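# Push cart through self-closing door into yellow bay

## Task

Move the utility cart from this room, through the door that closes by itself, and park it in the yellow-taped bay in the next room so that each of its four wheels sits fully within the tape and none rests on the tape line. The case of copy paper has to be in the cart's top tray, entirely within the tray's edges. The door must have swung shut before the scene is ended. One or both robots may be used. At the end every robot must have released everything and backed away; nothing may count as placed if it only stays there because a robot holds it. No robot may fall or be left leaning.

## Robot and tools

Robots: two identical Hello Robot Stretch 4 units, r1 and r2. Each has an omni-wheel base, a mast with a vertical lift, an arm that telescopes straight ahead of the mast, a three-joint wrist and a two-finger gripper. Each is about 1.6 m tall; the base rim lies within 0.23 m of the base origin. Cameras per robot: <r>_head_camera, <r>_head_left_camera, <r>_head_right_camera, <r>_wrist_camera (r being r1 or r2).

Frames: the base frame sits on the floor under the base centre, x ahead, y to the left, z up. hand_pose is expressed in it (a point between the open fingertips; may be printed slightly wrong). base_odometry is measured from where the base was at scene start, counts wheel rotation only (slip looks like travel), and heading runs -3.142 to 3.142, positive leftward. Each robot reports in its own frames, so only pictures, lidar_m and wrist_depth_mm reveal where the two robots are relative to each other.

execute_actions: argument actions is a list holding one action or nothing (empty just returns state and pictures). An action is an object keyed by robot name, "r1" and/or "r2", each with its own separate set of commands. Per robot you may give base, joints, or both, plus optional pace and contact_limits; alternatively end_of_arm on its own. Everything in an action starts at once. base holds a single relative move measured from where that robot last reported itself: translate_m (metres, -2 to 2, positive forward, no turning), strafe_m (metres, -2 to 2, positive left), or rotate_rad (radians, -3.2 to 3.2, positive counter-clockwise seen from above). joints holds absolute targets by name: lift_m 0 to 1.2 m; arm_m 0 to 0.55 m extension; wrist_yaw_rad -1.134 to 4.276 (0 ahead, positive left, 3.14 stowed, above 3.4 the arm may obstruct); wrist_pitch_rad -1.117 to 4.259 (0 level, 1.57 pointing down); wrist_roll_rad -1.117 to 4.259 (0 fingers level, positive clockwise viewed from behind); gripper_m -0.038 to 0.141, fingertip gap in metres, negative means fingers squeeze together. Joint targets past a limit are clipped and reported; any other bad value or unknown key rejects the call and nothing moves. pace is "slow", "default", "fast" or "max" (base up to 0.1/0.3/0.4/0.6 m/s and 1/2/3/4 rad/s; slower when the lift is above 0.2 m). contact_limits takes arm_m from 0 (gentlest) to 0.75 (firmest), default 0.5. end_of_arm "enable_torque" revives wrist or gripper motors that switched off. A single action may not run past 15 s. cameras picks which images come back; omitted, null or ["all"] gives all, [] gives none.

wait: seconds 0 to 10; commands nothing, returns state and images. Useful while the door closes. zoom_image: camera name and region [x0, y0, x1, y1] in pixels of that camera's latest full image, at most 504 by 504. finished_scene: pass the current scene number; irreversible, so only call it once cart, paper and door are all in their final state and robots are clear.

Reading results: base_status and joint_status tell how each motion ended: done (for the base, wheels turned the full amount even if slipping), off_target, contact_stop_at_<key> (obstructed; that part may go slack), limit_stop_at_<name>, time_out, torque_fault. limit_stop_at_tilt means a lean over 6 degrees and lift, arm and wheels go limp. limit_stop_at_own_body means a joint nearly hit the robot itself; move it away. on_its_own lists uncommanded things; "held at" is the held target, not the position. Omitted joints or bases may still push toward older targets. lidar_m: 12 distances in metres from the base origin, 30-degree sectors, first straight ahead, then counter-clockwise (4th left, 7th back, 10th right); "-" is nothing seen or closer than 0.25 m; it sees the other robot but misses clear objects and thin legs. wrist_depth_mm: 7x7 grid of depths in mm (100 to 2000), row by row from top left. turned_by_wheels vs turned_by_imu differing by over about 0.1 rad suggests a collision or slip. base_tilt is in degrees (forward and right positive) with a fixed bias up to about 1.5. motor_effort is a percentage with peak in brackets; for wheel_0, wheel_1, wheel_2 positive turns the base right. Gripper reading and done never prove a grasp; look for an effort change when squeezing.

Handling tips: grip by commanding a gap smaller than the object; it also pulls the object inward. At scene start, unfold with lift_m 0.4 and wrist_yaw_rad 0 together. If fingertips jam on a surface, raise the lift. A level gripper carrying over about 2 kg or pressing hard shuts off the wrist motor.

Avoid: robots touching each other (driving further once in contact presses hard and can end the run); sharing one load, since travel can differ by around 3 cm per metre and yank a robot over; turning or driving with over 1 kg held at arm_m above 0.2, especially at fast paces; sustained high pushes or pulls with a raised gripper; dropping, slamming or hard hits. A loose object may occasionally be nudged by something outside your control, so check the paper before finishing. The simulation keeps running while you compose replies.

Each tool is called after ">>>" as name([rows], argument=value, ...), one row to a line, values as JSON.

## Session

>>> execute_actions(actions=[])

Scene clock: 0.00 s.
r1.base_odometry: x=+0.000 y=+0.000 heading=+0.000 (m, m, rad; r1's odometry frame)
r1.turned_by_wheels: +0.000 (rad since the last result)
r1.turned_by_imu: +0.000 (rad since the last result)
r1.base_tilt: forward=-0.7 right=+0.2 (deg)
r1.lidar_m: 0.80 0.76 0.80 1.17 1.77 1.88 2.72 3.33 1.42 1.07 1.03 1.06
r1.base_status: not commanded
r1.joint_positions: lift_m=+0.149 arm_m=-0.002 wrist_yaw_rad=+3.250 wrist_pitch_rad=+0.021 wrist_roll_rad=+0.006 gripper_m=+0.057
r1.joint_status: not commanded
r1.motor_effort: lift_m=+19 arm_m=-1 wrist_yaw_rad=-1 wrist_pitch_rad=-7 wrist_roll_rad=+0 gripper_m=-4 wheel_0=+0 wheel_1=-1 wheel_2=+0 (%)
r1.hand_pose: x=-0.1271 y=+0.0556 z=+0.3216 quat_wxyz=(-0.054, -0.010, +0.003, +0.998) (m; r1's base frame)
r1.wrist_depth_mm: - - 131 - - - 1708 / - - 132 - - - 1756 / - 114 134 - - - 1708 / 139 137 - - - - 1708 / 216 1661 1661 1863 1983 1983 1661 / 218 931 904 1025 931 1118 1098 / 224 707 788 - 768 759 798
r2.base_odometry: x=+0.000 y=+0.000 heading=+0.000 (m, m, rad; r2's odometry frame)
r2.turned_by_wheels: +0.000 (rad since the last result)
r2.turned_by_imu: +0.000 (rad since the last result)
r2.base_tilt: forward=+0.2 right=+0.1 (deg)
r2.lidar_m: 1.58 1.94 2.20 2.22 2.70 1.13 - 2.80 2.52 2.54 1.75 1.55
r2.base_status: not commanded
r2.joint_positions: lift_m=+0.166 arm_m=+0.001 wrist_yaw_rad=+3.138 wrist_pitch_rad=+0.001 wrist_roll_rad=+0.005 gripper_m=+0.057
r2.joint_status: not commanded
r2.motor_effort: lift_m=+19 arm_m=-1 wrist_yaw_rad=-1 wrist_pitch_rad=-7 wrist_roll_rad=+2 gripper_m=-3 wheel_0=+0 wheel_1=-1 wheel_2=+0 (%)
r2.hand_pose: x=-0.1166 y=+0.0885 z=+0.3440 quat_wxyz=(+0.002, -0.001, +0.003, +1.000) (m; r2's base frame)
r2.wrist_depth_mm: 132 135 - - 1255 - - / - 135 - - 1576 - - / 107 135 - - 1336 - - / 114 136 - - - - - / 134 - - - 1308 1397 1576 / 1618 1499 195 1205 204 1078 991 / 1060 891 976 107 854 741 741
pictures: r1_head_camera, r1_head_left_camera, r1_head_right_camera, r1_wrist_camera, r2_head_camera, r2_head_left_camera, r2_head_right_camera, r2_wrist_camera
Images, in order (width x height): r1_head_camera 420x560, r1_head_left_camera 420x672, r1_head_right_camera 420x672, r1_wrist_camera 616x392, r2_head_camera 420x560, r2_head_left_camera 420x672, r2_head_right_camera 420x672, r2_wrist_camera 616x392.

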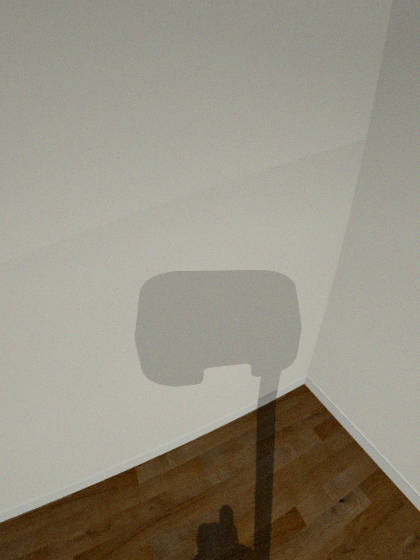

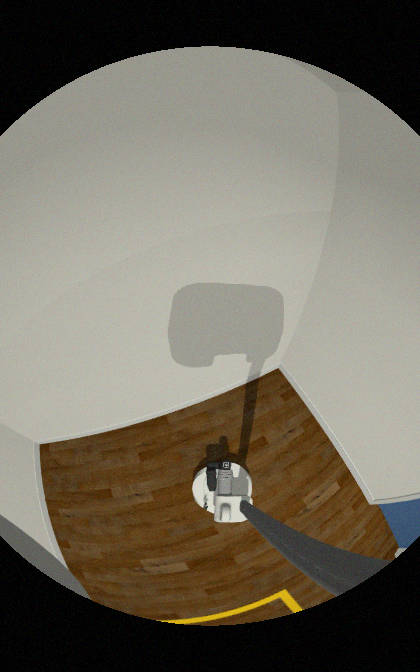

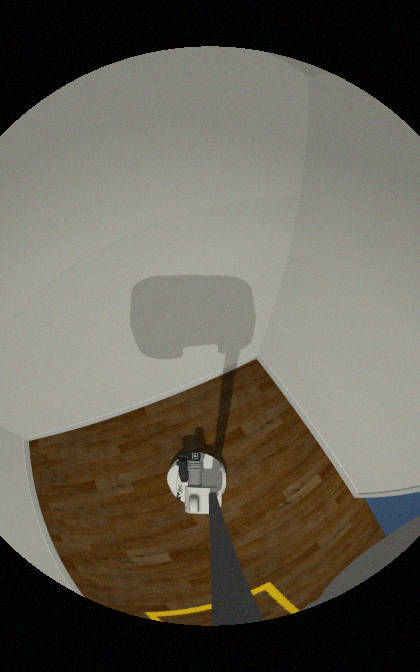

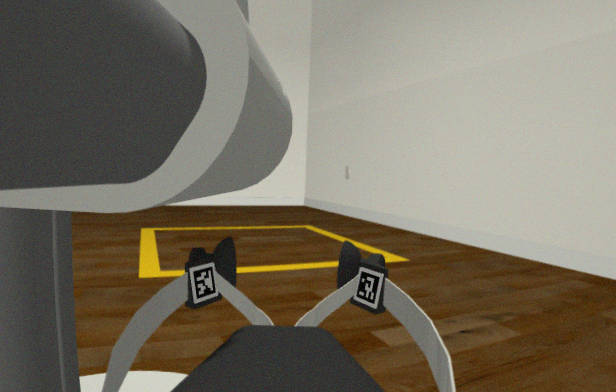

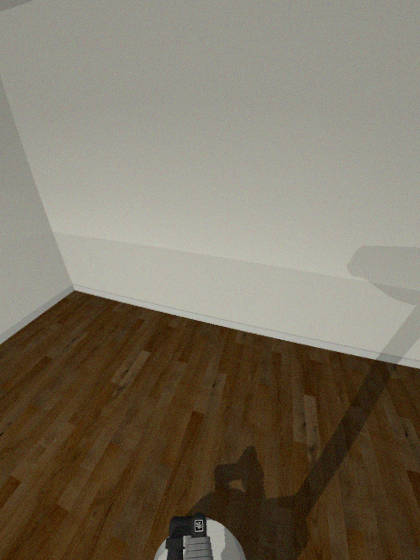

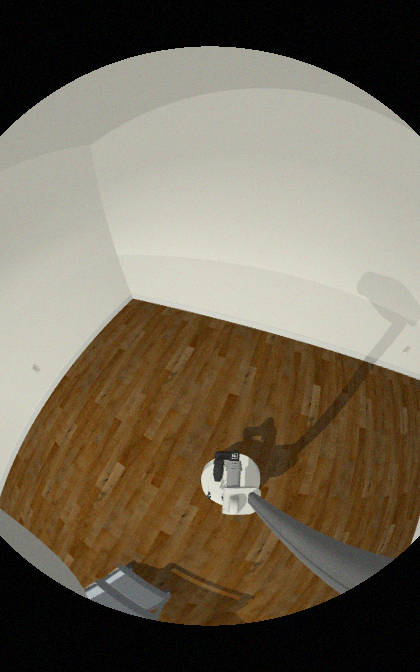

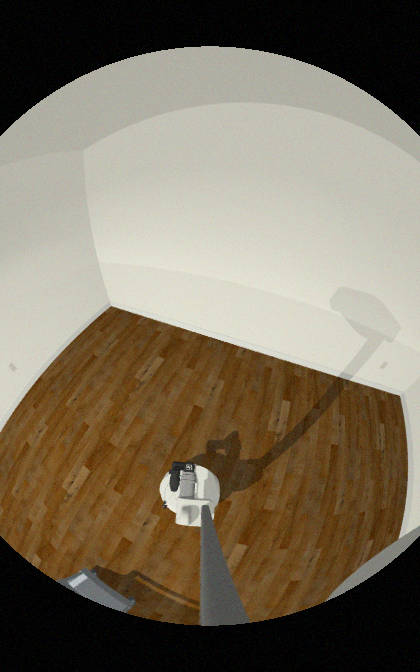

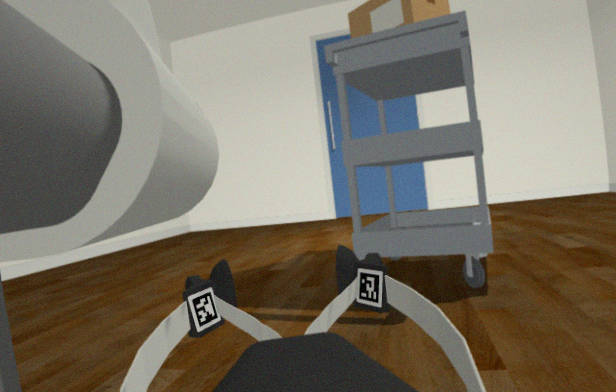

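>>> execute_actions([
  {"r1":{"base":{"rotate_rad":-2.0},"joints":{"lift_m":0.4,"wrist_yaw_rad":0}},"r2":{"base":{"rotate_rad":3.14},"joints":{"lift_m":0.4,"wrist_yaw_rad":0}}},
])

Scene clock: 7.73 s.
r1.base_odometry: x=+0.000 y=+0.000 heading=-1.999 (m, m, rad; r1's odometry frame)
r1.turned_by_wheels: -1.999 (rad since the last result)
r1.turned_by_imu: -2.022 (rad since the last result)
r1.base_tilt: forward=-0.6 right=+0.3 (deg)
r1.lidar_m: 1.31 1.06 1.03 0.97 0.78 0.76 0.86 1.37 1.75 1.94 3.10 2.50
r1.base_status: done
r1.joint_positions: lift_m=+0.400 arm_m=-0.002 wrist_yaw_rad=+0.001 wrist_pitch_rad=+0.021 wrist_roll_rad=+0.006 gripper_m=+0.057
r1.joint_status: all done
r1.motor_effort: lift_m=+22(22) arm_m=-2(1) wrist_yaw_rad=-2(4) wrist_pitch_rad=-7(6) wrist_roll_rad=+0(0) gripper_m=-5(6) wheel_0=+3(15) wheel_1=+2(11) wheel_2=+3(12) (%)
r1.hand_pose: x=+0.4576 y=-0.0872 z=+0.5721 quat_wxyz=(+1.000, +0.003, +0.010, +0.000) (m; r1's base frame)
r1.wrist_depth_mm: 820 960 1182 1661 - - - / 831 991 1205 1708 - - - / 842 991 1229 1708 - - - / 842 991 1255 1756 - - - / 854 1008 1182 1708 - - - / 854 960 1160 1576 1537 1808 1863 / 878 946 1160 - 1255 1255 1308
r2.base_odometry: x=+0.000 y=+0.000 heading=+3.140 (m, m, rad; r2's odometry frame)
r2.turned_by_wheels: +3.140 (rad since the last result)
r2.turned_by_imu: +3.140 (rad since the last result)
r2.base_tilt: forward=+0.3 right=+0.2 (deg)
r2.lidar_m: 4.17 2.73 2.47 2.51 1.73 1.55 1.58 2.05 2.23 2.24 2.80 1.12
r2.base_status: done
r2.joint_positions: lift_m=+0.400 arm_m=+0.001 wrist_yaw_rad=+0.000 wrist_pitch_rad=+0.001 wrist_roll_rad=+0.005 gripper_m=+0.057
r2.joint_status: all done
r2.motor_effort: lift_m=+22(25) arm_m=+0(1) wrist_yaw_rad=-3(9) wrist_pitch_rad=-7(7) wrist_roll_rad=+4(1) gripper_m=-3(6) wheel_0=+0(3) wheel_1=+1(5) wheel_2=+1(7) (%)
r2.hand_pose: x=+0.4601 y=-0.0873 z=+0.5775 quat_wxyz=(+1.000, +0.003, +0.001, +0.000) (m; r2's base frame)
r2.wrist_depth_mm: - - - - - 976 - / - - - - 1060 866 820 / - - - - - - 1336 / - - - - - 1464 854 / - - - - - - 1336 / - - 195 1863 204 1255 1160 / 1661 1397 1537 107 1205 904 854
pictures: r1_head_camera, r1_head_left_camera, r1_head_right_camera, r1_wrist_camera, r2_head_camera, r2_head_left_camera, r2_head_right_camera, r2_wrist_camera
Images, in order (width x height): r1_head_camera 420x560, r1_head_left_camera 420x672, r1_head_right_camera 420x672, r1_wrist_camera 616x392, r2_head_camera 420x560, r2_head_left_camera 420x672, r2_head_right_camera 420x672, r2_wrist_camera 616x392.

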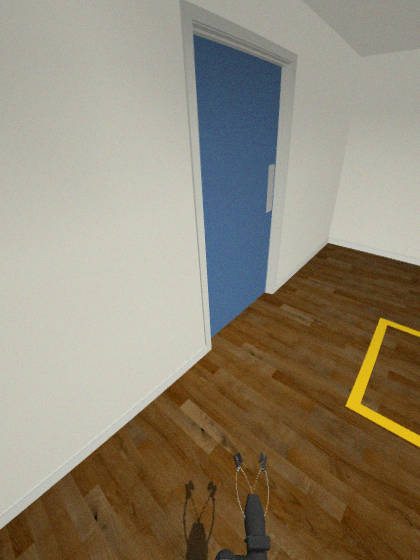

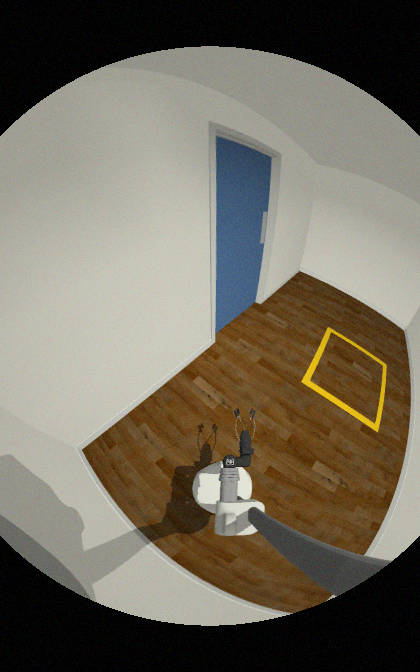

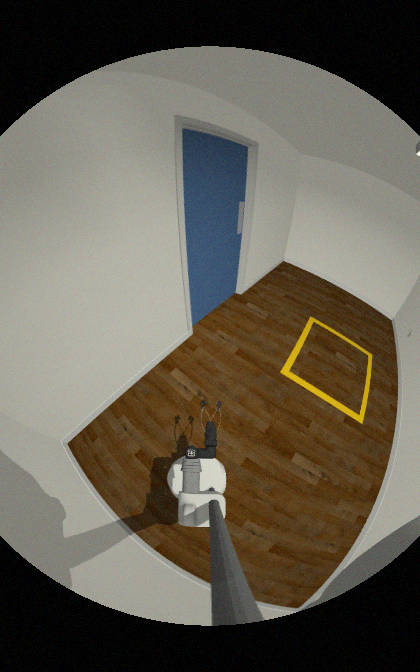

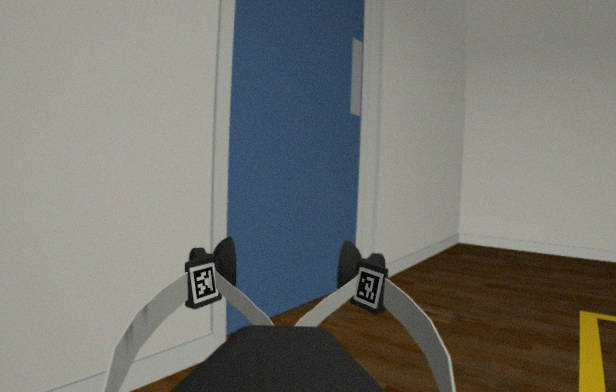

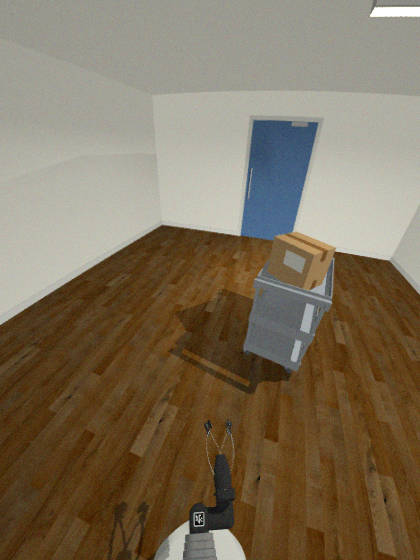

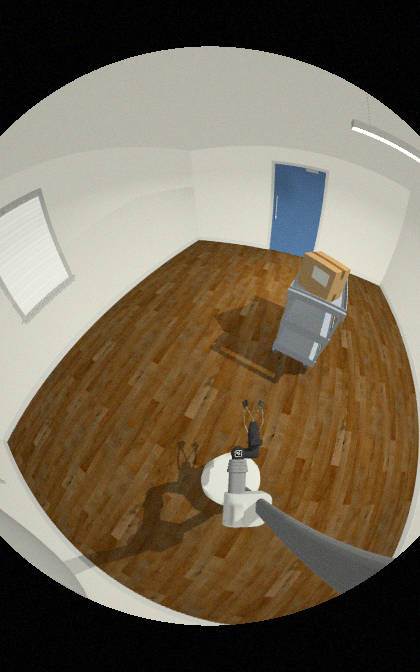

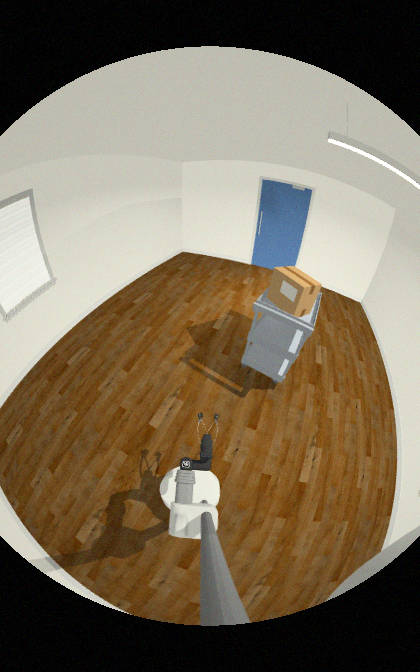

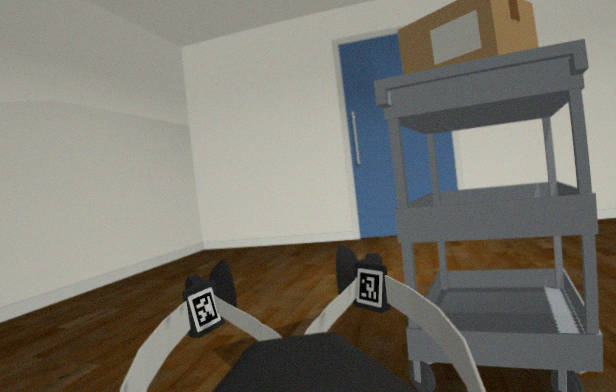

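>>> execute_actions([
  {"r1":{"base":{"rotate_rad":1.0}},"r2":{"base":{"translate_m":0.5},"joints":{"lift_m":1.0,"gripper_m":0.12}}},
], cameras=[])

>>> execute_actions([
  {"r1":{"base":{"strafe_m":-1.4}}},
], cameras=["r1_head_camera","r1_head_left_camera","r2_head_camera","r2_wrist_camera"])

Scene clock: 24.27 s.
r1.base_odometry: x=+0.000 y=+0.000 heading=-1.000 (m, m, rad; r1's odometry frame)
r1.turned_by_wheels: +0.999 (rad since the last result)
r1.turned_by_imu: +1.007 (rad since the last result)
r1.base_tilt: forward=-0.7 right=+0.3 (deg)
r1.lidar_m: 1.04 1.01 0.78 0.77 0.85 1.27 1.78 1.90 2.86 2.85 1.36 1.06
r1.base_status: done
r1.joint_positions: lift_m=+0.400 arm_m=-0.002 wrist_yaw_rad=+0.000 wrist_pitch_rad=+0.020 wrist_roll_rad=+0.006 gripper_m=+0.057
r1.joint_status: not commanded
r1.motor_effort: lift_m=+20(22) arm_m=-1(1) wrist_yaw_rad=-2(3) wrist_pitch_rad=-7(7) wrist_roll_rad=+1(0) gripper_m=-5(4) wheel_0=-4(15) wheel_1=-3(9) wheel_2=-4(13) (%)
r1.hand_pose: x=+0.4576 y=-0.0873 z=+0.5722 quat_wxyz=(+1.000, +0.003, +0.010, +0.000) (m; r1's base frame)
r1.wrist_depth_mm: 842 820 809 798 778 778 768 / 842 820 820 809 798 788 768 / 842 842 820 809 798 788 778 / 842 842 831 831 809 798 778 / 866 866 831 831 809 798 798 / 891 854 842 831 820 809 798 / 891 866 854 - 842 820 809
r2.base_odometry: x=-0.500 y=+0.001 heading=+3.140 (m, m, rad; r2's odometry frame)
r2.turned_by_wheels: +0.000 (rad since the last result)
r2.turned_by_imu: -0.003 (rad since the last result)
r2.base_tilt: forward=+0.3 right=+0.1 (deg)
r2.lidar_m: 3.77 2.53 2.29 2.31 2.24 2.03 2.06 2.61 2.42 2.45 0.72 0.70
r2.base_status: done
r2.joint_positions: lift_m=+1.000 arm_m=+0.001 wrist_yaw_rad=+0.000 wrist_pitch_rad=+0.001 wrist_roll_rad=+0.005 gripper_m=+0.120
r2.joint_status: all done
r2.motor_effort: lift_m=+23(22) arm_m=-1(0) wrist_yaw_rad=-1(2) wrist_pitch_rad=-7(8) wrist_roll_rad=+3(0) gripper_m=-1(5) wheel_0=+1(5) wheel_1=+1(2) wheel_2=+0(10) (%)
r2.hand_pose: x=+0.4601 y=-0.0874 z=+1.1775 quat_wxyz=(+1.000, +0.003, +0.001, +0.000) (m; r2's base frame)
r2.wrist_depth_mm: - - - - - - - / - - - - - - - / - - - - - - - / - - - - - - - / - - - - - - 661 / - 212 - - - - 634 / - - - 107 - - 647
pictures: none
No camera images: the call's "cameras" was empty. Leave "cameras" out to get every camera's image.

Scene clock: 30.27 s.
r1.base_odometry: x=-1.178 y=-0.756 heading=-1.000 (m, m, rad; r1's odometry frame)
r1.turned_by_wheels: +0.000 (rad since the last result)
r1.turned_by_imu: -0.003 (rad since the last result)
r1.base_tilt: forward=-0.7 right=+0.2 (deg)
r1.lidar_m: 0.92 0.96 1.45 2.16 2.38 1.95 1.93 2.08 2.66 2.45 1.15 0.96
r1.base_status: done
r1.joint_positions: lift_m=+0.400 arm_m=-0.002 wrist_yaw_rad=+0.000 wrist_pitch_rad=+0.020 wrist_roll_rad=+0.006 gripper_m=+0.057
r1.joint_status: not commanded
r1.motor_effort: lift_m=+20(20) arm_m=-1(1) wrist_yaw_rad=-2(1) wrist_pitch_rad=-7(7) wrist_roll_rad=+0(0) gripper_m=-6(4) wheel_0=+5(16) wheel_1=-1(14) wheel_2=+0(3) (%)
r1.hand_pose: x=+0.4576 y=-0.0873 z=+0.5722 quat_wxyz=(+1.000, +0.003, +0.010, +0.000) (m; r1's base frame)
r1.wrist_depth_mm: 668 668 732 707 699 699 683 / 683 668 732 715 707 699 691 / 683 676 732 723 707 699 699 / 691 683 741 732 715 707 707 / 699 699 750 741 723 707 707 / 707 683 750 750 723 723 715 / 715 707 768 - 741 732 732
r2.base_odometry: x=-0.500 y=+0.001 heading=+3.140 (m, m, rad; r2's odometry frame)
r2.turned_by_wheels: +0.000 (rad since the last result)
r2.turned_by_imu: -0.001 (rad since the last result)
r2.base_tilt: forward=+0.3 right=+0.1 (deg)
r2.lidar_m: 3.76 2.56 2.29 2.31 2.23 2.02 2.04 2.61 2.43 2.44 0.74 0.72
r2.base_status: not commanded
r2.joint_positions: lift_m=+1.000 arm_m=+0.001 wrist_yaw_rad=+0.000 wrist_pitch_rad=+0.001 wrist_roll_rad=+0.005 gripper_m=+0.120
r2.joint_status: not commanded
r2.motor_effort: lift_m=+23(23) arm_m=+0(0) wrist_yaw_rad=-3(1) wrist_pitch_rad=-8(8) wrist_roll_rad=-1(2) gripper_m=-1(1) wheel_0=+1(2) wheel_1=+1(1) wheel_2=+0(0) (%)
r2.hand_pose: x=+0.4601 y=-0.0874 z=+1.1775 quat_wxyz=(+1.000, +0.003, +0.001, +0.000) (m; r2's base frame)
r2.wrist_depth_mm: - - - - - - - / - - - - - - - / - - - - - - - / - - - - - - - / - - - - - - 661 / - 212 - - - - 640 / - - - 107 - - 654
pictures: r1_head_camera, r1_head_left_camera, r2_head_camera, r2_wrist_camera
Images, in order (width x height): r1_head_camera 420x560, r1_head_left_camera 420x672, r2_head_camera 420x560, r2_wrist_camera 616x392.

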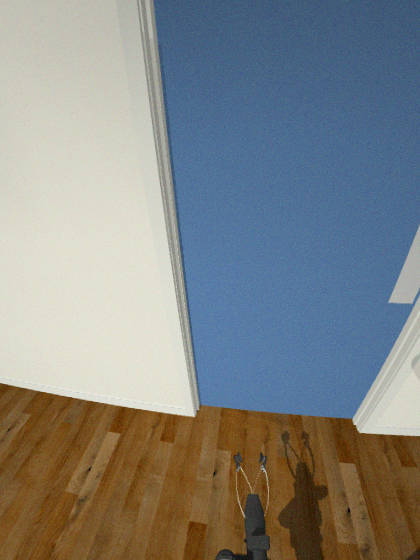

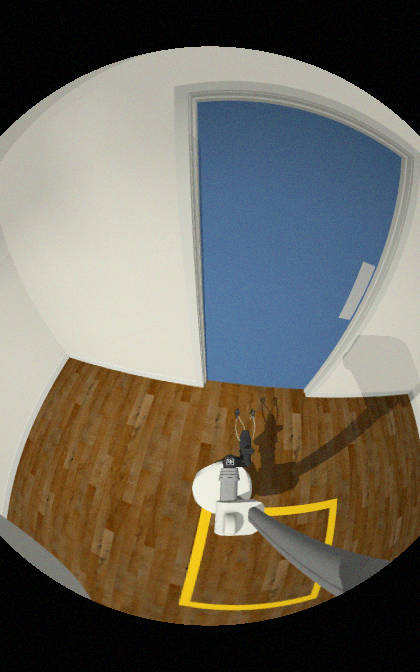

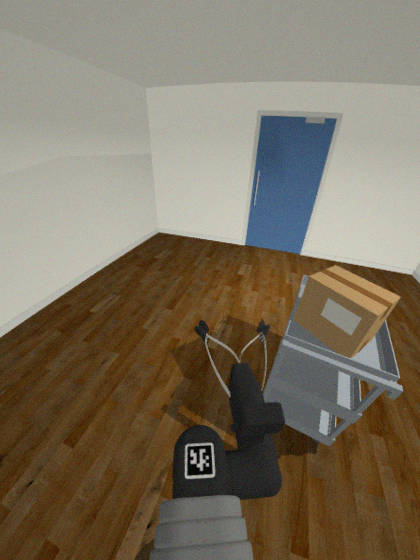

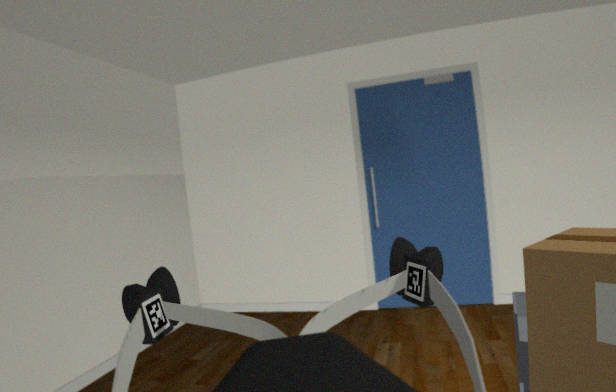

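>>> execute_actions([
  {"r1":{"base":{"rotate_rad":-0.08},"joints":{"wrist_yaw_rad":3.1,"lift_m":0.3}},"r2":{"base":{"rotate_rad":-0.6},"joints":{"lift_m":1.15,"wrist_pitch_rad":0.6}}},
], cameras=[])

>>> execute_actions([
  {"r1":{"base":{"strafe_m":-0.36}}},
], cameras=["r1_head_camera","r2_head_camera","r2_wrist_camera","r2_head_right_camera"])

Scene clock: 46.67 s.
r1.base_odometry: x=-1.178 y=-0.756 heading=-1.079 (m, m, rad; r1's odometry frame)
r1.turned_by_wheels: -0.079 (rad since the last result)
r1.turned_by_imu: -0.082 (rad since the last result)
r1.base_tilt: forward=-0.7 right=+0.3 (deg)
r1.lidar_m: 0.93 0.92 1.30 2.15 2.26 1.99 1.92 2.02 2.66 2.58 1.24 0.98
r1.base_status: done
r1.joint_positions: lift_m=+0.300 arm_m=-0.002 wrist_yaw_rad=+3.099 wrist_pitch_rad=+0.020 wrist_roll_rad=+0.006 gripper_m=+0.057
r1.joint_status: all done
r1.motor_effort: lift_m=+16(18) arm_m=-1(1) wrist_yaw_rad=+1(8) wrist_pitch_rad=-7(6) wrist_roll_rad=+0(0) gripper_m=-3(4) wheel_0=+4(7) wheel_1=+4(9) wheel_2=+5(10) (%)
r1.hand_pose: x=-0.1153 y=+0.0995 z=+0.4726 quat_wxyz=(+0.021, -0.010, +0.003, +1.000) (m; r1's base frame)
r1.wrist_depth_mm: - 136 1921 - - - - / - 137 1983 - - - - / 112 139 297 - - - - / 138 - - - - - - / 1983 - - - - - - / 1336 1281 1229 1397 1336 1537 1537 / 1008 976 1078 - 1060 1060 1118
r2.base_odometry: x=-0.500 y=+0.001 heading=+2.540 (m, m, rad; r2's odometry frame)
r2.turned_by_wheels: -0.600 (rad since the last result)
r2.turned_by_imu: -0.601 (rad since the last result)
r2.base_tilt: forward=+0.2 right=+0.2 (deg)
r2.lidar_m: 0.71 3.72 2.64 2.25 2.30 2.32 2.07 2.05 2.47 2.39 2.39 0.77
r2.base_status: done
r2.joint_positions: lift_m=+1.150 arm_m=+0.001 wrist_yaw_rad=+0.000 wrist_pitch_rad=+0.601 wrist_roll_rad=+0.005 gripper_m=+0.120
r2.joint_status: all done
r2.motor_effort: lift_m=+23(24) arm_m=-1(1) wrist_yaw_rad=-1(1) wrist_pitch_rad=-4(4) wrist_roll_rad=+2(1) gripper_m=-1(1) wheel_0=+2(0) wheel_1=+1(5) wheel_2=-1(5) (%)
r2.hand_pose: x=+0.4094 y=-0.0874 z=+1.1646 quat_wxyz=(+0.955, +0.002, +0.296, -0.001) (m; r2's base frame)
r2.wrist_depth_mm: - - - - - - - / - - 831 759 - - - / - - 798 732 - - - / - - 878 820 931 - - / 1983 1983 723 750 723 1863 1863 / 1708 212 1078 1078 960 1576 1576 / 1499 1430 1430 107 1397 1397 1366
pictures: none
No camera images: the call's "cameras" was empty. Leave "cameras" out to get every camera's image.

Scene clock: 49.20 s.
r1.base_odometry: x=-1.495 y=-0.926 heading=-1.079 (m, m, rad; r1's odometry frame)
r1.turned_by_wheels: +0.000 (rad since the last result)
r1.turned_by_imu: -0.002 (rad since the last result)
r1.base_tilt: forward=-0.7 right=+0.2 (deg)
r1.lidar_m: 0.93 1.01 1.28 2.53 2.67 2.02 1.92 2.05 2.31 2.24 1.20 0.94
r1.base_status: done
r1.joint_positions: lift_m=+0.300 arm_m=-0.002 wrist_yaw_rad=+3.099 wrist_pitch_rad=+0.020 wrist_roll_rad=+0.006 gripper_m=+0.057
r1.joint_status: not commanded
r1.motor_effort: lift_m=+16(16) arm_m=-1(2) wrist_yaw_rad=+1(2) wrist_pitch_rad=-7(6) wrist_roll_rad=-1(0) gripper_m=+0(6) wheel_0=+4(5) wheel_1=-2(12) wheel_2=+0(4) (%)
r1.hand_pose: x=-0.1154 y=+0.0995 z=+0.4725 quat_wxyz=(+0.021, -0.010, +0.003, +1.000) (m; r1's base frame)
r1.wrist_depth_mm: - 136 1983 - - - - / - 137 1983 - - - - / 111 139 296 - - - - / 137 - - - - - - / 1983 - - - - - - / 1366 1281 1229 1397 1308 1537 1537 / 1008 976 1098 - 1060 1078 1118
r2.base_odometry: x=-0.500 y=+0.001 heading=+2.540 (m, m, rad; r2's odometry frame)
r2.turned_by_wheels: +0.000 (rad since the last result)
r2.turned_by_imu: -0.001 (rad since the last result)
r2.base_tilt: forward=+0.2 right=+0.0 (deg)
r2.lidar_m: 0.69 3.70 2.64 2.27 2.30 2.33 2.07 2.08 2.46 2.41 2.40 0.77
r2.base_status: not commanded
r2.joint_positions: lift_m=+1.150 arm_m=+0.001 wrist_yaw_rad=+0.000 wrist_pitch_rad=+0.601 wrist_roll_rad=+0.005 gripper_m=+0.120
r2.joint_status: not commanded
r2.motor_effort: lift_m=+23(23) arm_m=+0(1) wrist_yaw_rad=+0(0) wrist_pitch_rad=-3(4) wrist_roll_rad=+4(2) gripper_m=-2(2) wheel_0=+2(2) wheel_1=+1(1) wheel_2=-1(1) (%)
r2.hand_pose: x=+0.4094 y=-0.0874 z=+1.1646 quat_wxyz=(+0.955, +0.002, +0.296, -0.001) (m; r2's base frame)
r2.wrist_depth_mm: - - - - - - - / - - 842 768 - - - / - - 798 741 - - - / - - 878 809 917 - - / 1983 1983 732 750 723 1863 1808 / 1661 212 1078 1078 976 1576 1576 / 1499 1430 1464 107 1397 1397 1397
pictures: r1_head_camera, r2_head_camera, r2_head_right_camera, r2_wrist_camera
Images, in order (width x height): r1_head_camera 420x560, r2_head_camera 420x560, r2_head_right_camera 420x672, r2_wrist_camera 616x392.

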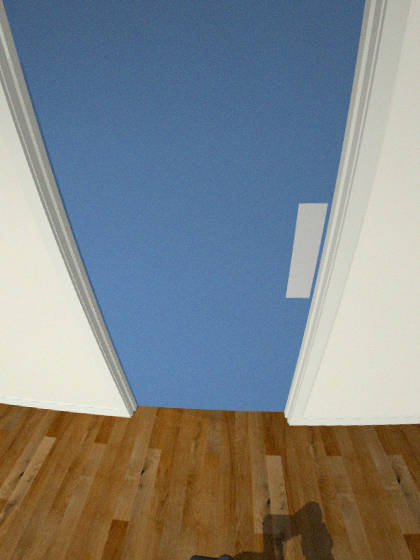

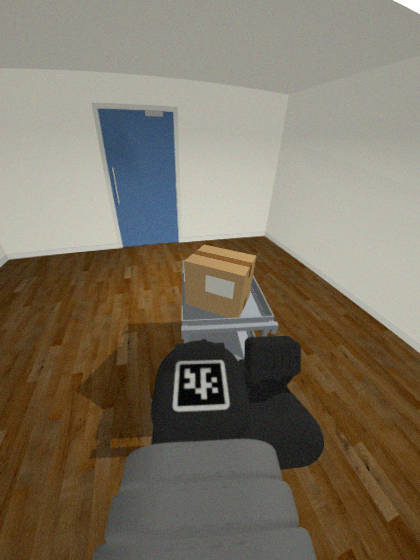

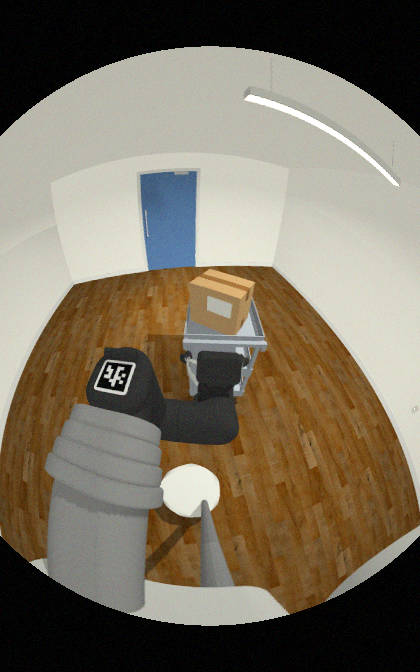

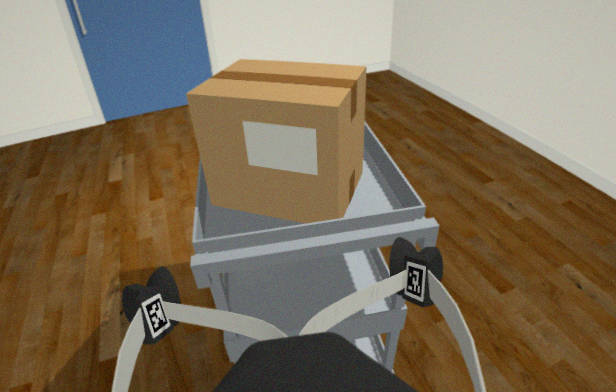

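>>> execute_actions([
  {"r1":{"base":{"translate_m":1.4},"pace":"slow"},"r2":{"joints":{"wrist_pitch_rad":0.0,"lift_m":0.9,"gripper_m":0.08}}},
], cameras=["r1_head_left_camera","r2_head_camera","r2_wrist_camera"])

action 0: r1: "base": translate_m = 1.4 would last too long for one action: at the pace "slow" translate_m can be at most 0.766 in either direction: name a faster pace, or command the rest in another action

>>> execute_actions([
  {"r1":{"base":{"translate_m":0.65}},"r2":{"joints":{"wrist_pitch_rad":0.0,"lift_m":0.9,"gripper_m":0.08}}},
], cameras=[])

>>> execute_actions([
  {"r1":{"base":{"translate_m":0.75},"pace":"slow"}},
], cameras=["r1_head_left_camera","r2_head_camera","r2_wrist_camera"])

Scene clock: 66.87 s.
r1.base_odometry: x=-1.188 y=-1.498 heading=-1.078 (m, m, rad; r1's odometry frame)
r1.turned_by_wheels: +0.000 (rad since the last result)
r1.turned_by_imu: -0.002 (rad since the last result)
r1.base_tilt: forward=-0.7 right=+0.2 (deg)
r1.lidar_m: 0.29 0.31 0.44 1.05 2.65 2.68 2.58 2.71 2.33 0.81 0.40 0.31
r1.base_status: done
r1.joint_positions: lift_m=+0.300 arm_m=-0.002 wrist_yaw_rad=+3.100 wrist_pitch_rad=+0.020 wrist_roll_rad=+0.006 gripper_m=+0.057
r1.joint_status: not commanded
r1.motor_effort: lift_m=+16(16) arm_m=-1(1) wrist_yaw_rad=+0(1) wrist_pitch_rad=-6(7) wrist_roll_rad=+0(0) gripper_m=-6(3) wheel_0=+6(8) wheel_1=+5(9) wheel_2=-4(14) (%)
r1.hand_pose: x=-0.1154 y=+0.0995 z=+0.4725 quat_wxyz=(+0.021, -0.010, +0.003, +1.000) (m; r1's base frame)
r1.wrist_depth_mm: - 136 - - - - - / - 137 - - - - - / 111 138 297 - - - - / 138 - - - - - - / - - - - - - - / 1366 1281 1255 1397 1308 1576 1537 / 1008 976 1078 - 1078 1060 1118
r2.base_odometry: x=-0.500 y=+0.001 heading=+2.540 (m, m, rad; r2's odometry frame)
r2.turned_by_wheels: +0.000 (rad since the last result)
r2.turned_by_imu: -0.002 (rad since the last result)
r2.base_tilt: forward=+0.2 right=+0.1 (deg)
r2.lidar_m: 0.71 3.73 2.66 2.29 2.30 2.36 2.04 2.04 2.45 2.40 2.41 0.75
r2.base_status: not commanded
r2.joint_positions: lift_m=+0.900 arm_m=+0.001 wrist_yaw_rad=+0.000 wrist_pitch_rad=+0.003 wrist_roll_rad=+0.005 gripper_m=+0.080
r2.joint_status: all done
r2.motor_effort: lift_m=+13(23) arm_m=+0(1) wrist_yaw_rad=-1(2) wrist_pitch_rad=-8(12) wrist_roll_rad=+1(1) gripper_m=-2(6) wheel_0=+2(2) wheel_1=+1(1) wheel_2=-1(1) (%)
r2.hand_pose: x=+0.4601 y=-0.0874 z=+1.0778 quat_wxyz=(+1.000, +0.003, +0.001, +0.000) (m; r2's base frame)
r2.wrist_depth_mm: - - - - - - - / - - - - - - - / - - - - - - - / - - - - - - - / - - 741 676 - - - / - - 213 683 654 - - / - - 750 107 603 621 -
pictures: none
No camera images: the call's "cameras" was empty. Leave "cameras" out to get every camera's image.

Scene clock: 80.10 s.
r1.base_odometry: x=-0.971 y=-1.707 heading=-1.139 (m, m, rad; r1's odometry frame)
r1.turned_by_wheels: -0.060 (rad since the last result)
r1.turned_by_imu: +0.457 (rad since the last result)
r1.base_tilt: forward=-0.7 right=+0.3 (deg)
r1.lidar_m: 0.25 0.27 0.45 2.33 2.85 2.69 2.76 2.61 0.62 0.30 0.25 -
r1.base_status: translate_m contact_stop (by the wheels' count: +0.283 of +0.750)
r1.joint_positions: lift_m=+0.300 arm_m=-0.002 wrist_yaw_rad=+3.100 wrist_pitch_rad=+0.021 wrist_roll_rad=+0.006 gripper_m=+0.057
r1.joint_status: not commanded
r1.on_its_own: the wheels are slack since a contact_stop
r1.motor_effort: lift_m=+19(19) arm_m=-2(2) wrist_yaw_rad=-1(1) wrist_pitch_rad=-7(7) wrist_roll_rad=+0(0) gripper_m=-3(4) wheel_0=+0(29) wheel_1=+0(22) wheel_2=+0(36) (%)
r1.hand_pose: x=-0.1154 y=+0.0994 z=+0.4723 quat_wxyz=(+0.021, -0.010, +0.003, +1.000) (m; r1's base frame)
r1.wrist_depth_mm: - 136 - - - - - / - 137 - - - - - / 111 138 296 - - - - / 137 - - - - - - / - - - - - - - / 1336 1281 1255 1397 1336 1576 1576 / 1008 960 1098 - 1060 1060 1118
r2.base_odometry: x=-0.500 y=+0.001 heading=+2.540 (m, m, rad; r2's odometry frame)
r2.turned_by_wheels: +0.000 (rad since the last result)
r2.turned_by_imu: -0.003 (rad since the last result)
r2.base_tilt: forward=+0.2 right=+0.1 (deg)
r2.lidar_m: 0.69 3.70 2.63 2.28 2.31 2.32 2.05 2.07 2.46 2.40 2.40 0.78
r2.base_status: not commanded
r2.joint_positions: lift_m=+0.900 arm_m=+0.001 wrist_yaw_rad=+0.000 wrist_pitch_rad=+0.003 wrist_roll_rad=+0.005 gripper_m=+0.080
r2.joint_status: not commanded
r2.motor_effort: lift_m=+13(14) arm_m=-1(1) wrist_yaw_rad=-2(1) wrist_pitch_rad=-7(8) wrist_roll_rad=+1(0) gripper_m=-2(0) wheel_0=+2(2) wheel_1=+1(1) wheel_2=-1(1) (%)
r2.hand_pose: x=+0.4601 y=-0.0874 z=+1.0778 quat_wxyz=(+1.000, +0.003, +0.001, +0.000) (m; r2's base frame)
r2.wrist_depth_mm: - - - - - - - / - - - - - - - / - - - - - - - / - - - - - - - / - - 750 676 - - - / - - 212 691 654 - - / - - 750 107 603 621 -
pictures: r1_head_left_camera, r2_head_camera, r2_wrist_camera
Images, in order (width x height): r1_head_left_camera 420x672, r2_head_camera 420x560, r2_wrist_camera 616x392.

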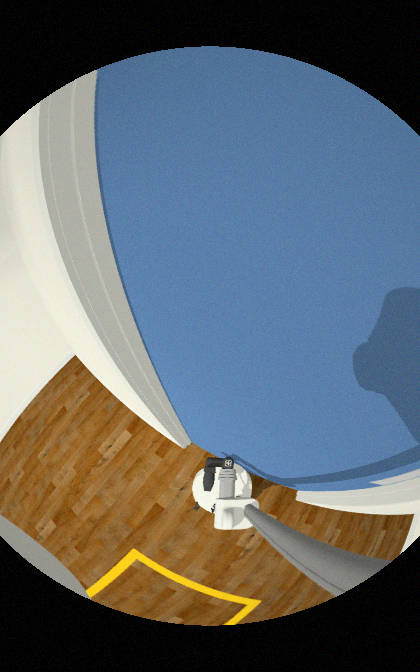

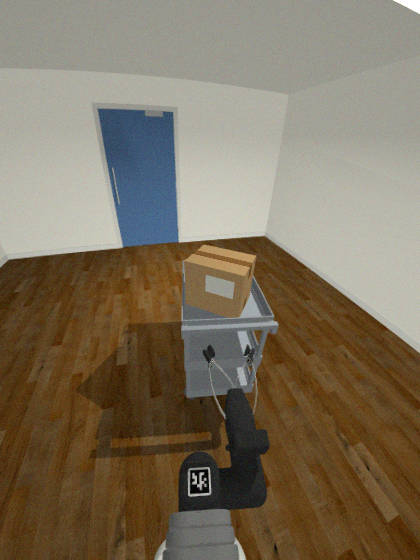

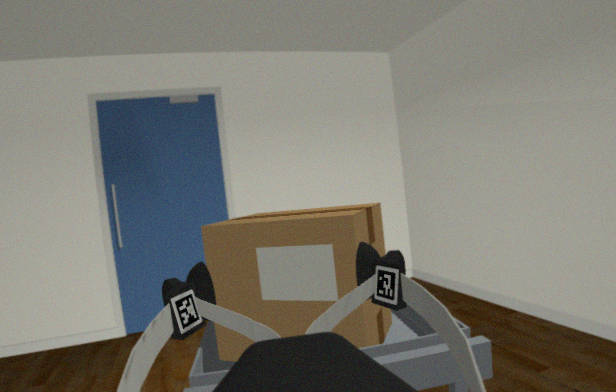

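>>> execute_actions([
  {"r1":{"base":{"translate_m":-0.1}}},
], cameras=[])

>>> execute_actions([
  {"r1":{"base":{"rotate_rad":-0.46}}},
], cameras=["r1_head_left_camera","r1_head_camera"])

Scene clock: 88.90 s.
r1.base_odometry: x=-1.013 y=-1.617 heading=-1.139 (m, m, rad; r1's odometry frame)
r1.turned_by_wheels: +0.000 (rad since the last result)
r1.turned_by_imu: -0.002 (rad since the last result)
r1.base_tilt: forward=-0.7 right=+0.3 (deg)
r1.lidar_m: 0.29 0.39 0.80 2.39 2.75 2.59 2.69 2.53 0.97 0.43 0.30 0.27
r1.base_status: done
r1.joint_positions: lift_m=+0.300 arm_m=-0.002 wrist_yaw_rad=+3.100 wrist_pitch_rad=+0.021 wrist_roll_rad=+0.006 gripper_m=+0.057
r1.joint_status: not commanded
r1.motor_effort: lift_m=+19(19) arm_m=-2(1) wrist_yaw_rad=-1(1) wrist_pitch_rad=-6(7) wrist_roll_rad=+0(0) gripper_m=-3(2) wheel_0=-5(6) wheel_1=-5(9) wheel_2=+5(14) (%)
r1.hand_pose: x=-0.1154 y=+0.0994 z=+0.4723 quat_wxyz=(+0.021, -0.010, +0.003, +1.000) (m; r1's base frame)
r1.wrist_depth_mm: - 136 - - - - - / - 137 - - - - - / 111 138 294 - - - - / 138 - - - - - - / - - - - - - - / 1336 1281 1255 1430 1308 1537 1537 / 1008 976 1078 - 1078 1078 1118
r2.base_odometry: x=-0.500 y=+0.001 heading=+2.540 (m, m, rad; r2's odometry frame)
r2.turned_by_wheels: +0.000 (rad since the last result)
r2.turned_by_imu: -0.001 (rad since the last result)
r2.base_tilt: forward=+0.3 right=+0.1 (deg)
r2.lidar_m: 0.70 3.73 2.66 2.30 2.27 2.33 2.05 2.06 2.43 2.40 2.39 0.77
r2.base_status: not commanded
r2.joint_positions: lift_m=+0.900 arm_m=+0.001 wrist_yaw_rad=+0.000 wrist_pitch_rad=+0.003 wrist_roll_rad=+0.005 gripper_m=+0.080
r2.joint_status: not commanded
r2.motor_effort: lift_m=+14(14) arm_m=-1(1) wrist_yaw_rad=-1(1) wrist_pitch_rad=-8(10) wrist_roll_rad=+2(1) gripper_m=-3(2) wheel_0=+2(2) wheel_1=+1(1) wheel_2=-1(1) (%)
r2.hand_pose: x=+0.4601 y=-0.0874 z=+1.0778 quat_wxyz=(+1.000, +0.003, +0.001, +0.000) (m; r2's base frame)
r2.wrist_depth_mm: - - - - - - - / - - - - - - - / - - - - - - - / - - - - - - - / - - 750 676 - - - / - - 212 683 654 - - / - - 750 107 603 627 -
pictures: none
No camera images: the call's "cameras" was empty. Leave "cameras" out to get every camera's image.

Scene clock: 90.13 s.
r1.base_odometry: x=-1.013 y=-1.617 heading=-1.598 (m, m, rad; r1's odometry frame)
r1.turned_by_wheels: -0.459 (rad since the last result)
r1.turned_by_imu: -0.464 (rad since the last result)
r1.base_tilt: forward=-0.6 right=+0.3 (deg)
r1.lidar_m: 0.27 0.30 0.43 0.97 2.46 2.69 2.59 2.73 2.49 0.78 0.40 0.30
r1.base_status: done
r1.joint_positions: lift_m=+0.300 arm_m=-0.002 wrist_yaw_rad=+3.100 wrist_pitch_rad=+0.021 wrist_roll_rad=+0.006 gripper_m=+0.057
r1.joint_status: not commanded
r1.motor_effort: lift_m=+19(19) arm_m=-1(1) wrist_yaw_rad=+0(0) wrist_pitch_rad=-6(7) wrist_roll_rad=+0(0) gripper_m=-4(4) wheel_0=+4(6) wheel_1=+3(10) wheel_2=+6(12) (%)
r1.hand_pose: x=-0.1154 y=+0.0994 z=+0.4723 quat_wxyz=(+0.021, -0.010, +0.003, +1.000) (m; r1's base frame)
r1.wrist_depth_mm: - 136 - - - - - / - 137 - - - - - / 111 139 296 - - - - / 138 - - - - - - / - - - - - - - / 1366 1281 1255 1397 1308 1537 1499 / 1008 976 1098 - 1060 1060 1098
r2.base_odometry: x=-0.500 y=+0.001 heading=+2.540 (m, m, rad; r2's odometry frame)
r2.turned_by_wheels: +0.000 (rad since the last result)
r2.turned_by_imu: +0.000 (rad since the last result)
r2.base_tilt: forward=+0.4 right=+0.1 (deg)
r2.lidar_m: 0.70 3.70 2.64 2.30 2.29 2.32 2.04 2.06 2.46 2.40 2.40 0.79
r2.base_status: not commanded
r2.joint_positions: lift_m=+0.900 arm_m=+0.001 wrist_yaw_rad=+0.000 wrist_pitch_rad=+0.003 wrist_roll_rad=+0.005 gripper_m=+0.080
r2.joint_status: not commanded
r2.motor_effort: lift_m=+13(13) arm_m=+0(1) wrist_yaw_rad=-2(1) wrist_pitch_rad=-6(9) wrist_roll_rad=+3(2) gripper_m=-3(3) wheel_0=+2(2) wheel_1=+1(1) wheel_2=-1(1) (%)
r2.hand_pose: x=+0.4601 y=-0.0874 z=+1.0778 quat_wxyz=(+1.000, +0.003, +0.001, +0.000) (m; r2's base frame)
r2.wrist_depth_mm: - - - - - - - / - - - - - - - / - - - - - - - / - - - - - - - / - - 750 683 - - - / - - 212 691 654 - - / - - 750 107 603 621 -
pictures: r1_head_camera, r1_head_left_camera
Images, in order (width x height): r1_head_camera 420x560, r1_head_left_camera 420x672.

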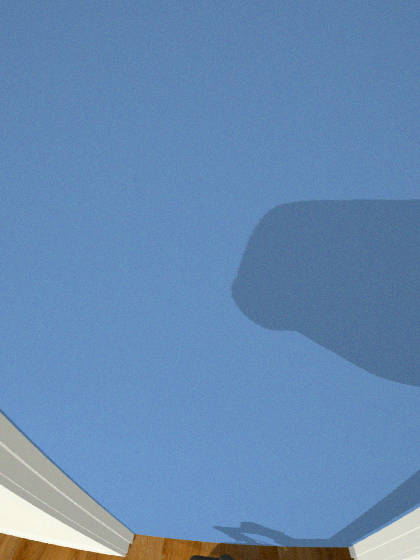

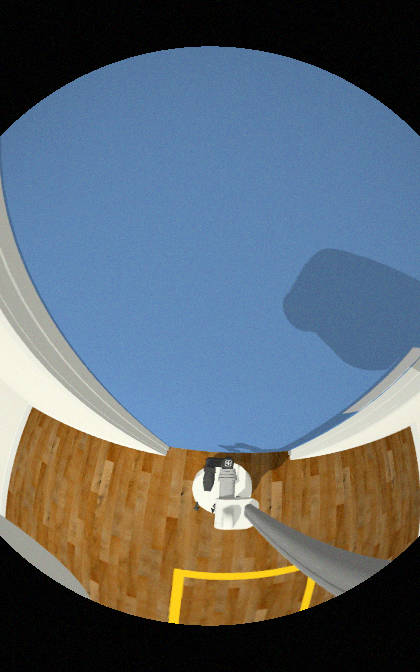

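>>> execute_actions([
  {"r1":{"base":{"strafe_m":-0.13}}},
], cameras=[])

>>> execute_actions([
  {"r1":{"base":{"translate_m":0.4}}},
], cameras=["r1_head_left_camera","r2_head_camera"])

Scene clock: 97.57 s.
r1.base_odometry: x=-1.143 y=-1.613 heading=-1.598 (m, m, rad; r1's odometry frame)
r1.turned_by_wheels: +0.000 (rad since the last result)
r1.turned_by_imu: -0.002 (rad since the last result)
r1.base_tilt: forward=-0.6 right=+0.2 (deg)
r1.lidar_m: 0.27 0.30 0.42 0.97 2.59 2.68 2.61 2.75 2.38 0.77 0.39 0.28
r1.base_status: done
r1.joint_positions: lift_m=+0.300 arm_m=-0.002 wrist_yaw_rad=+3.100 wrist_pitch_rad=+0.021 wrist_roll_rad=+0.006 gripper_m=+0.057
r1.joint_status: not commanded
r1.motor_effort: lift_m=+19(19) arm_m=-2(1) wrist_yaw_rad=+0(0) wrist_pitch_rad=-7(7) wrist_roll_rad=+0(0) gripper_m=-5(4) wheel_0=+5(11) wheel_1=-1(11) wheel_2=+0(3) (%)
r1.hand_pose: x=-0.1154 y=+0.0994 z=+0.4723 quat_wxyz=(+0.021, -0.010, +0.003, +1.000) (m; r1's base frame)
r1.wrist_depth_mm: - 136 - - - - - / - 137 - - - - - / 111 139 296 - - - - / 137 - - - - - - / - - - - - - - / 1336 1281 1229 1397 1336 1537 1537 / 1008 976 1078 - 1060 1060 1118
r2.base_odometry: x=-0.500 y=+0.001 heading=+2.540 (m, m, rad; r2's odometry frame)
r2.turned_by_wheels: +0.000 (rad since the last result)
r2.turned_by_imu: -0.001 (rad since the last result)
r2.base_tilt: forward=+0.2 right=+0.1 (deg)
r2.lidar_m: 0.72 3.71 2.66 2.28 2.29 2.35 2.03 2.06 2.48 2.40 2.40 0.77
r2.base_status: not commanded
r2.joint_positions: lift_m=+0.900 arm_m=+0.001 wrist_yaw_rad=+0.000 wrist_pitch_rad=+0.003 wrist_roll_rad=+0.005 gripper_m=+0.080
r2.joint_status: not commanded
r2.motor_effort: lift_m=+13(13) arm_m=-1(1) wrist_yaw_rad=-1(1) wrist_pitch_rad=-9(9) wrist_roll_rad=+1(1) gripper_m=-2(2) wheel_0=+2(2) wheel_1=+1(1) wheel_2=-1(1) (%)
r2.hand_pose: x=+0.4601 y=-0.0874 z=+1.0778 quat_wxyz=(+1.000, +0.003, +0.001, +0.000) (m; r2's base frame)
r2.wrist_depth_mm: - - - - - - - / - - - - - - - / - - - - - - - / - - - - - - - / - - 750 683 - - - / - - 213 683 654 - - / - - 750 107 603 621 -
pictures: none
No camera images: the call's "cameras" was empty. Leave "cameras" out to get every camera's image.

Scene clock: 102.60 s.
r1.base_odometry: x=-1.108 y=-1.722 heading=-1.618 (m, m, rad; r1's odometry frame)
r1.turned_by_wheels: -0.020 (rad since the last result)
r1.turned_by_imu: +0.093 (rad since the last result)
r1.base_tilt: forward=-0.7 right=+0.2 (deg)
r1.lidar_m: - 0.25 0.33 1.06 2.59 2.72 2.66 2.96 2.38 0.51 0.26 0.25
r1.base_status: translate_m contact_stop (by the wheels' count: +0.108 of +0.400)
r1.joint_positions: lift_m=+0.300 arm_m=-0.002 wrist_yaw_rad=+3.100 wrist_pitch_rad=+0.020 wrist_roll_rad=+0.006 gripper_m=+0.057
r1.joint_status: not commanded
r1.on_its_own: the wheels are slack since a contact_stop
r1.motor_effort: lift_m=+19(19) arm_m=-2(2) wrist_yaw_rad=+0(3) wrist_pitch_rad=-6(7) wrist_roll_rad=+0(0) gripper_m=-5(4) wheel_0=+0(18) wheel_1=+0(31) wheel_2=+0(36) (%)
r1.hand_pose: x=-0.1153 y=+0.0994 z=+0.4723 quat_wxyz=(+0.021, -0.010, +0.003, +1.000) (m; r1's base frame)
r1.wrist_depth_mm: - 136 - - - - - / - 137 - - - - - / 111 139 296 - - - - / 137 - - - - - - / - - - - - - - / 1336 1281 1255 1430 1308 1576 1576 / 1025 991 1078 - 1078 1060 1118
r2.base_odometry: x=-0.500 y=+0.001 heading=+2.540 (m, m, rad; r2's odometry frame)
r2.turned_by_wheels: +0.000 (rad since the last result)
r2.turned_by_imu: -0.001 (rad since the last result)
r2.base_tilt: forward=+0.1 right=+0.2 (deg)
r2.lidar_m: 0.69 3.70 2.66 2.29 2.30 2.32 2.04 2.06 2.47 2.39 2.41 0.76
r2.base_status: not commanded
r2.joint_positions: lift_m=+0.900 arm_m=+0.001 wrist_yaw_rad=+0.000 wrist_pitch_rad=+0.003 wrist_roll_rad=+0.005 gripper_m=+0.080
r2.joint_status: not commanded
r2.motor_effort: lift_m=+14(13) arm_m=-1(1) wrist_yaw_rad=+0(2) wrist_pitch_rad=-10(9) wrist_roll_rad=+3(2) gripper_m=-3(3) wheel_0=+2(2) wheel_1=+1(1) wheel_2=-1(1) (%)
r2.hand_pose: x=+0.4601 y=-0.0874 z=+1.0778 quat_wxyz=(+1.000, +0.003, +0.001, +0.000) (m; r2's base frame)
r2.wrist_depth_mm: - - - - - - - / - - - - - - - / - - - - - - - / - - - - - - - / - - 759 683 - - - / - - 212 683 654 - - / - - 750 107 597 621 -
pictures: r1_head_left_camera, r2_head_camera
Images, in order (width x height): r1_head_left_camera 420x672, r2_head_camera 420x560.

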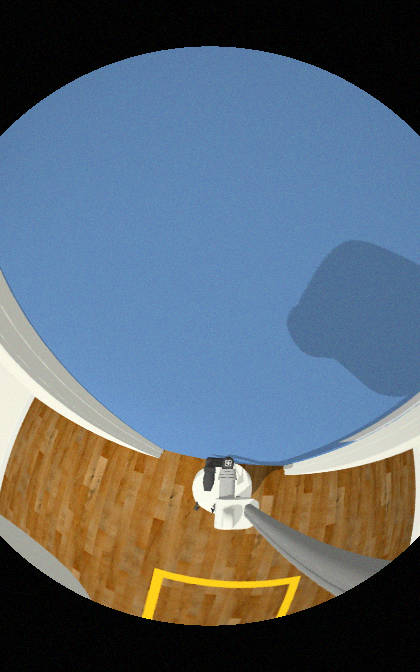

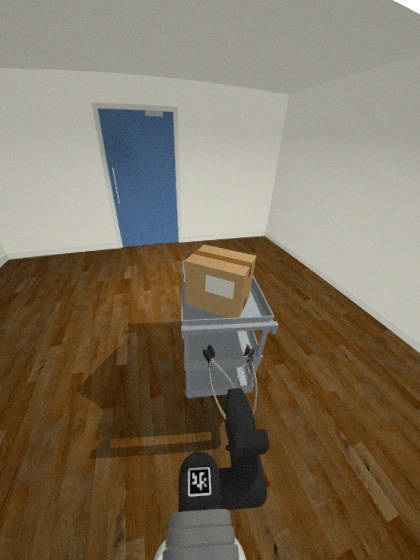

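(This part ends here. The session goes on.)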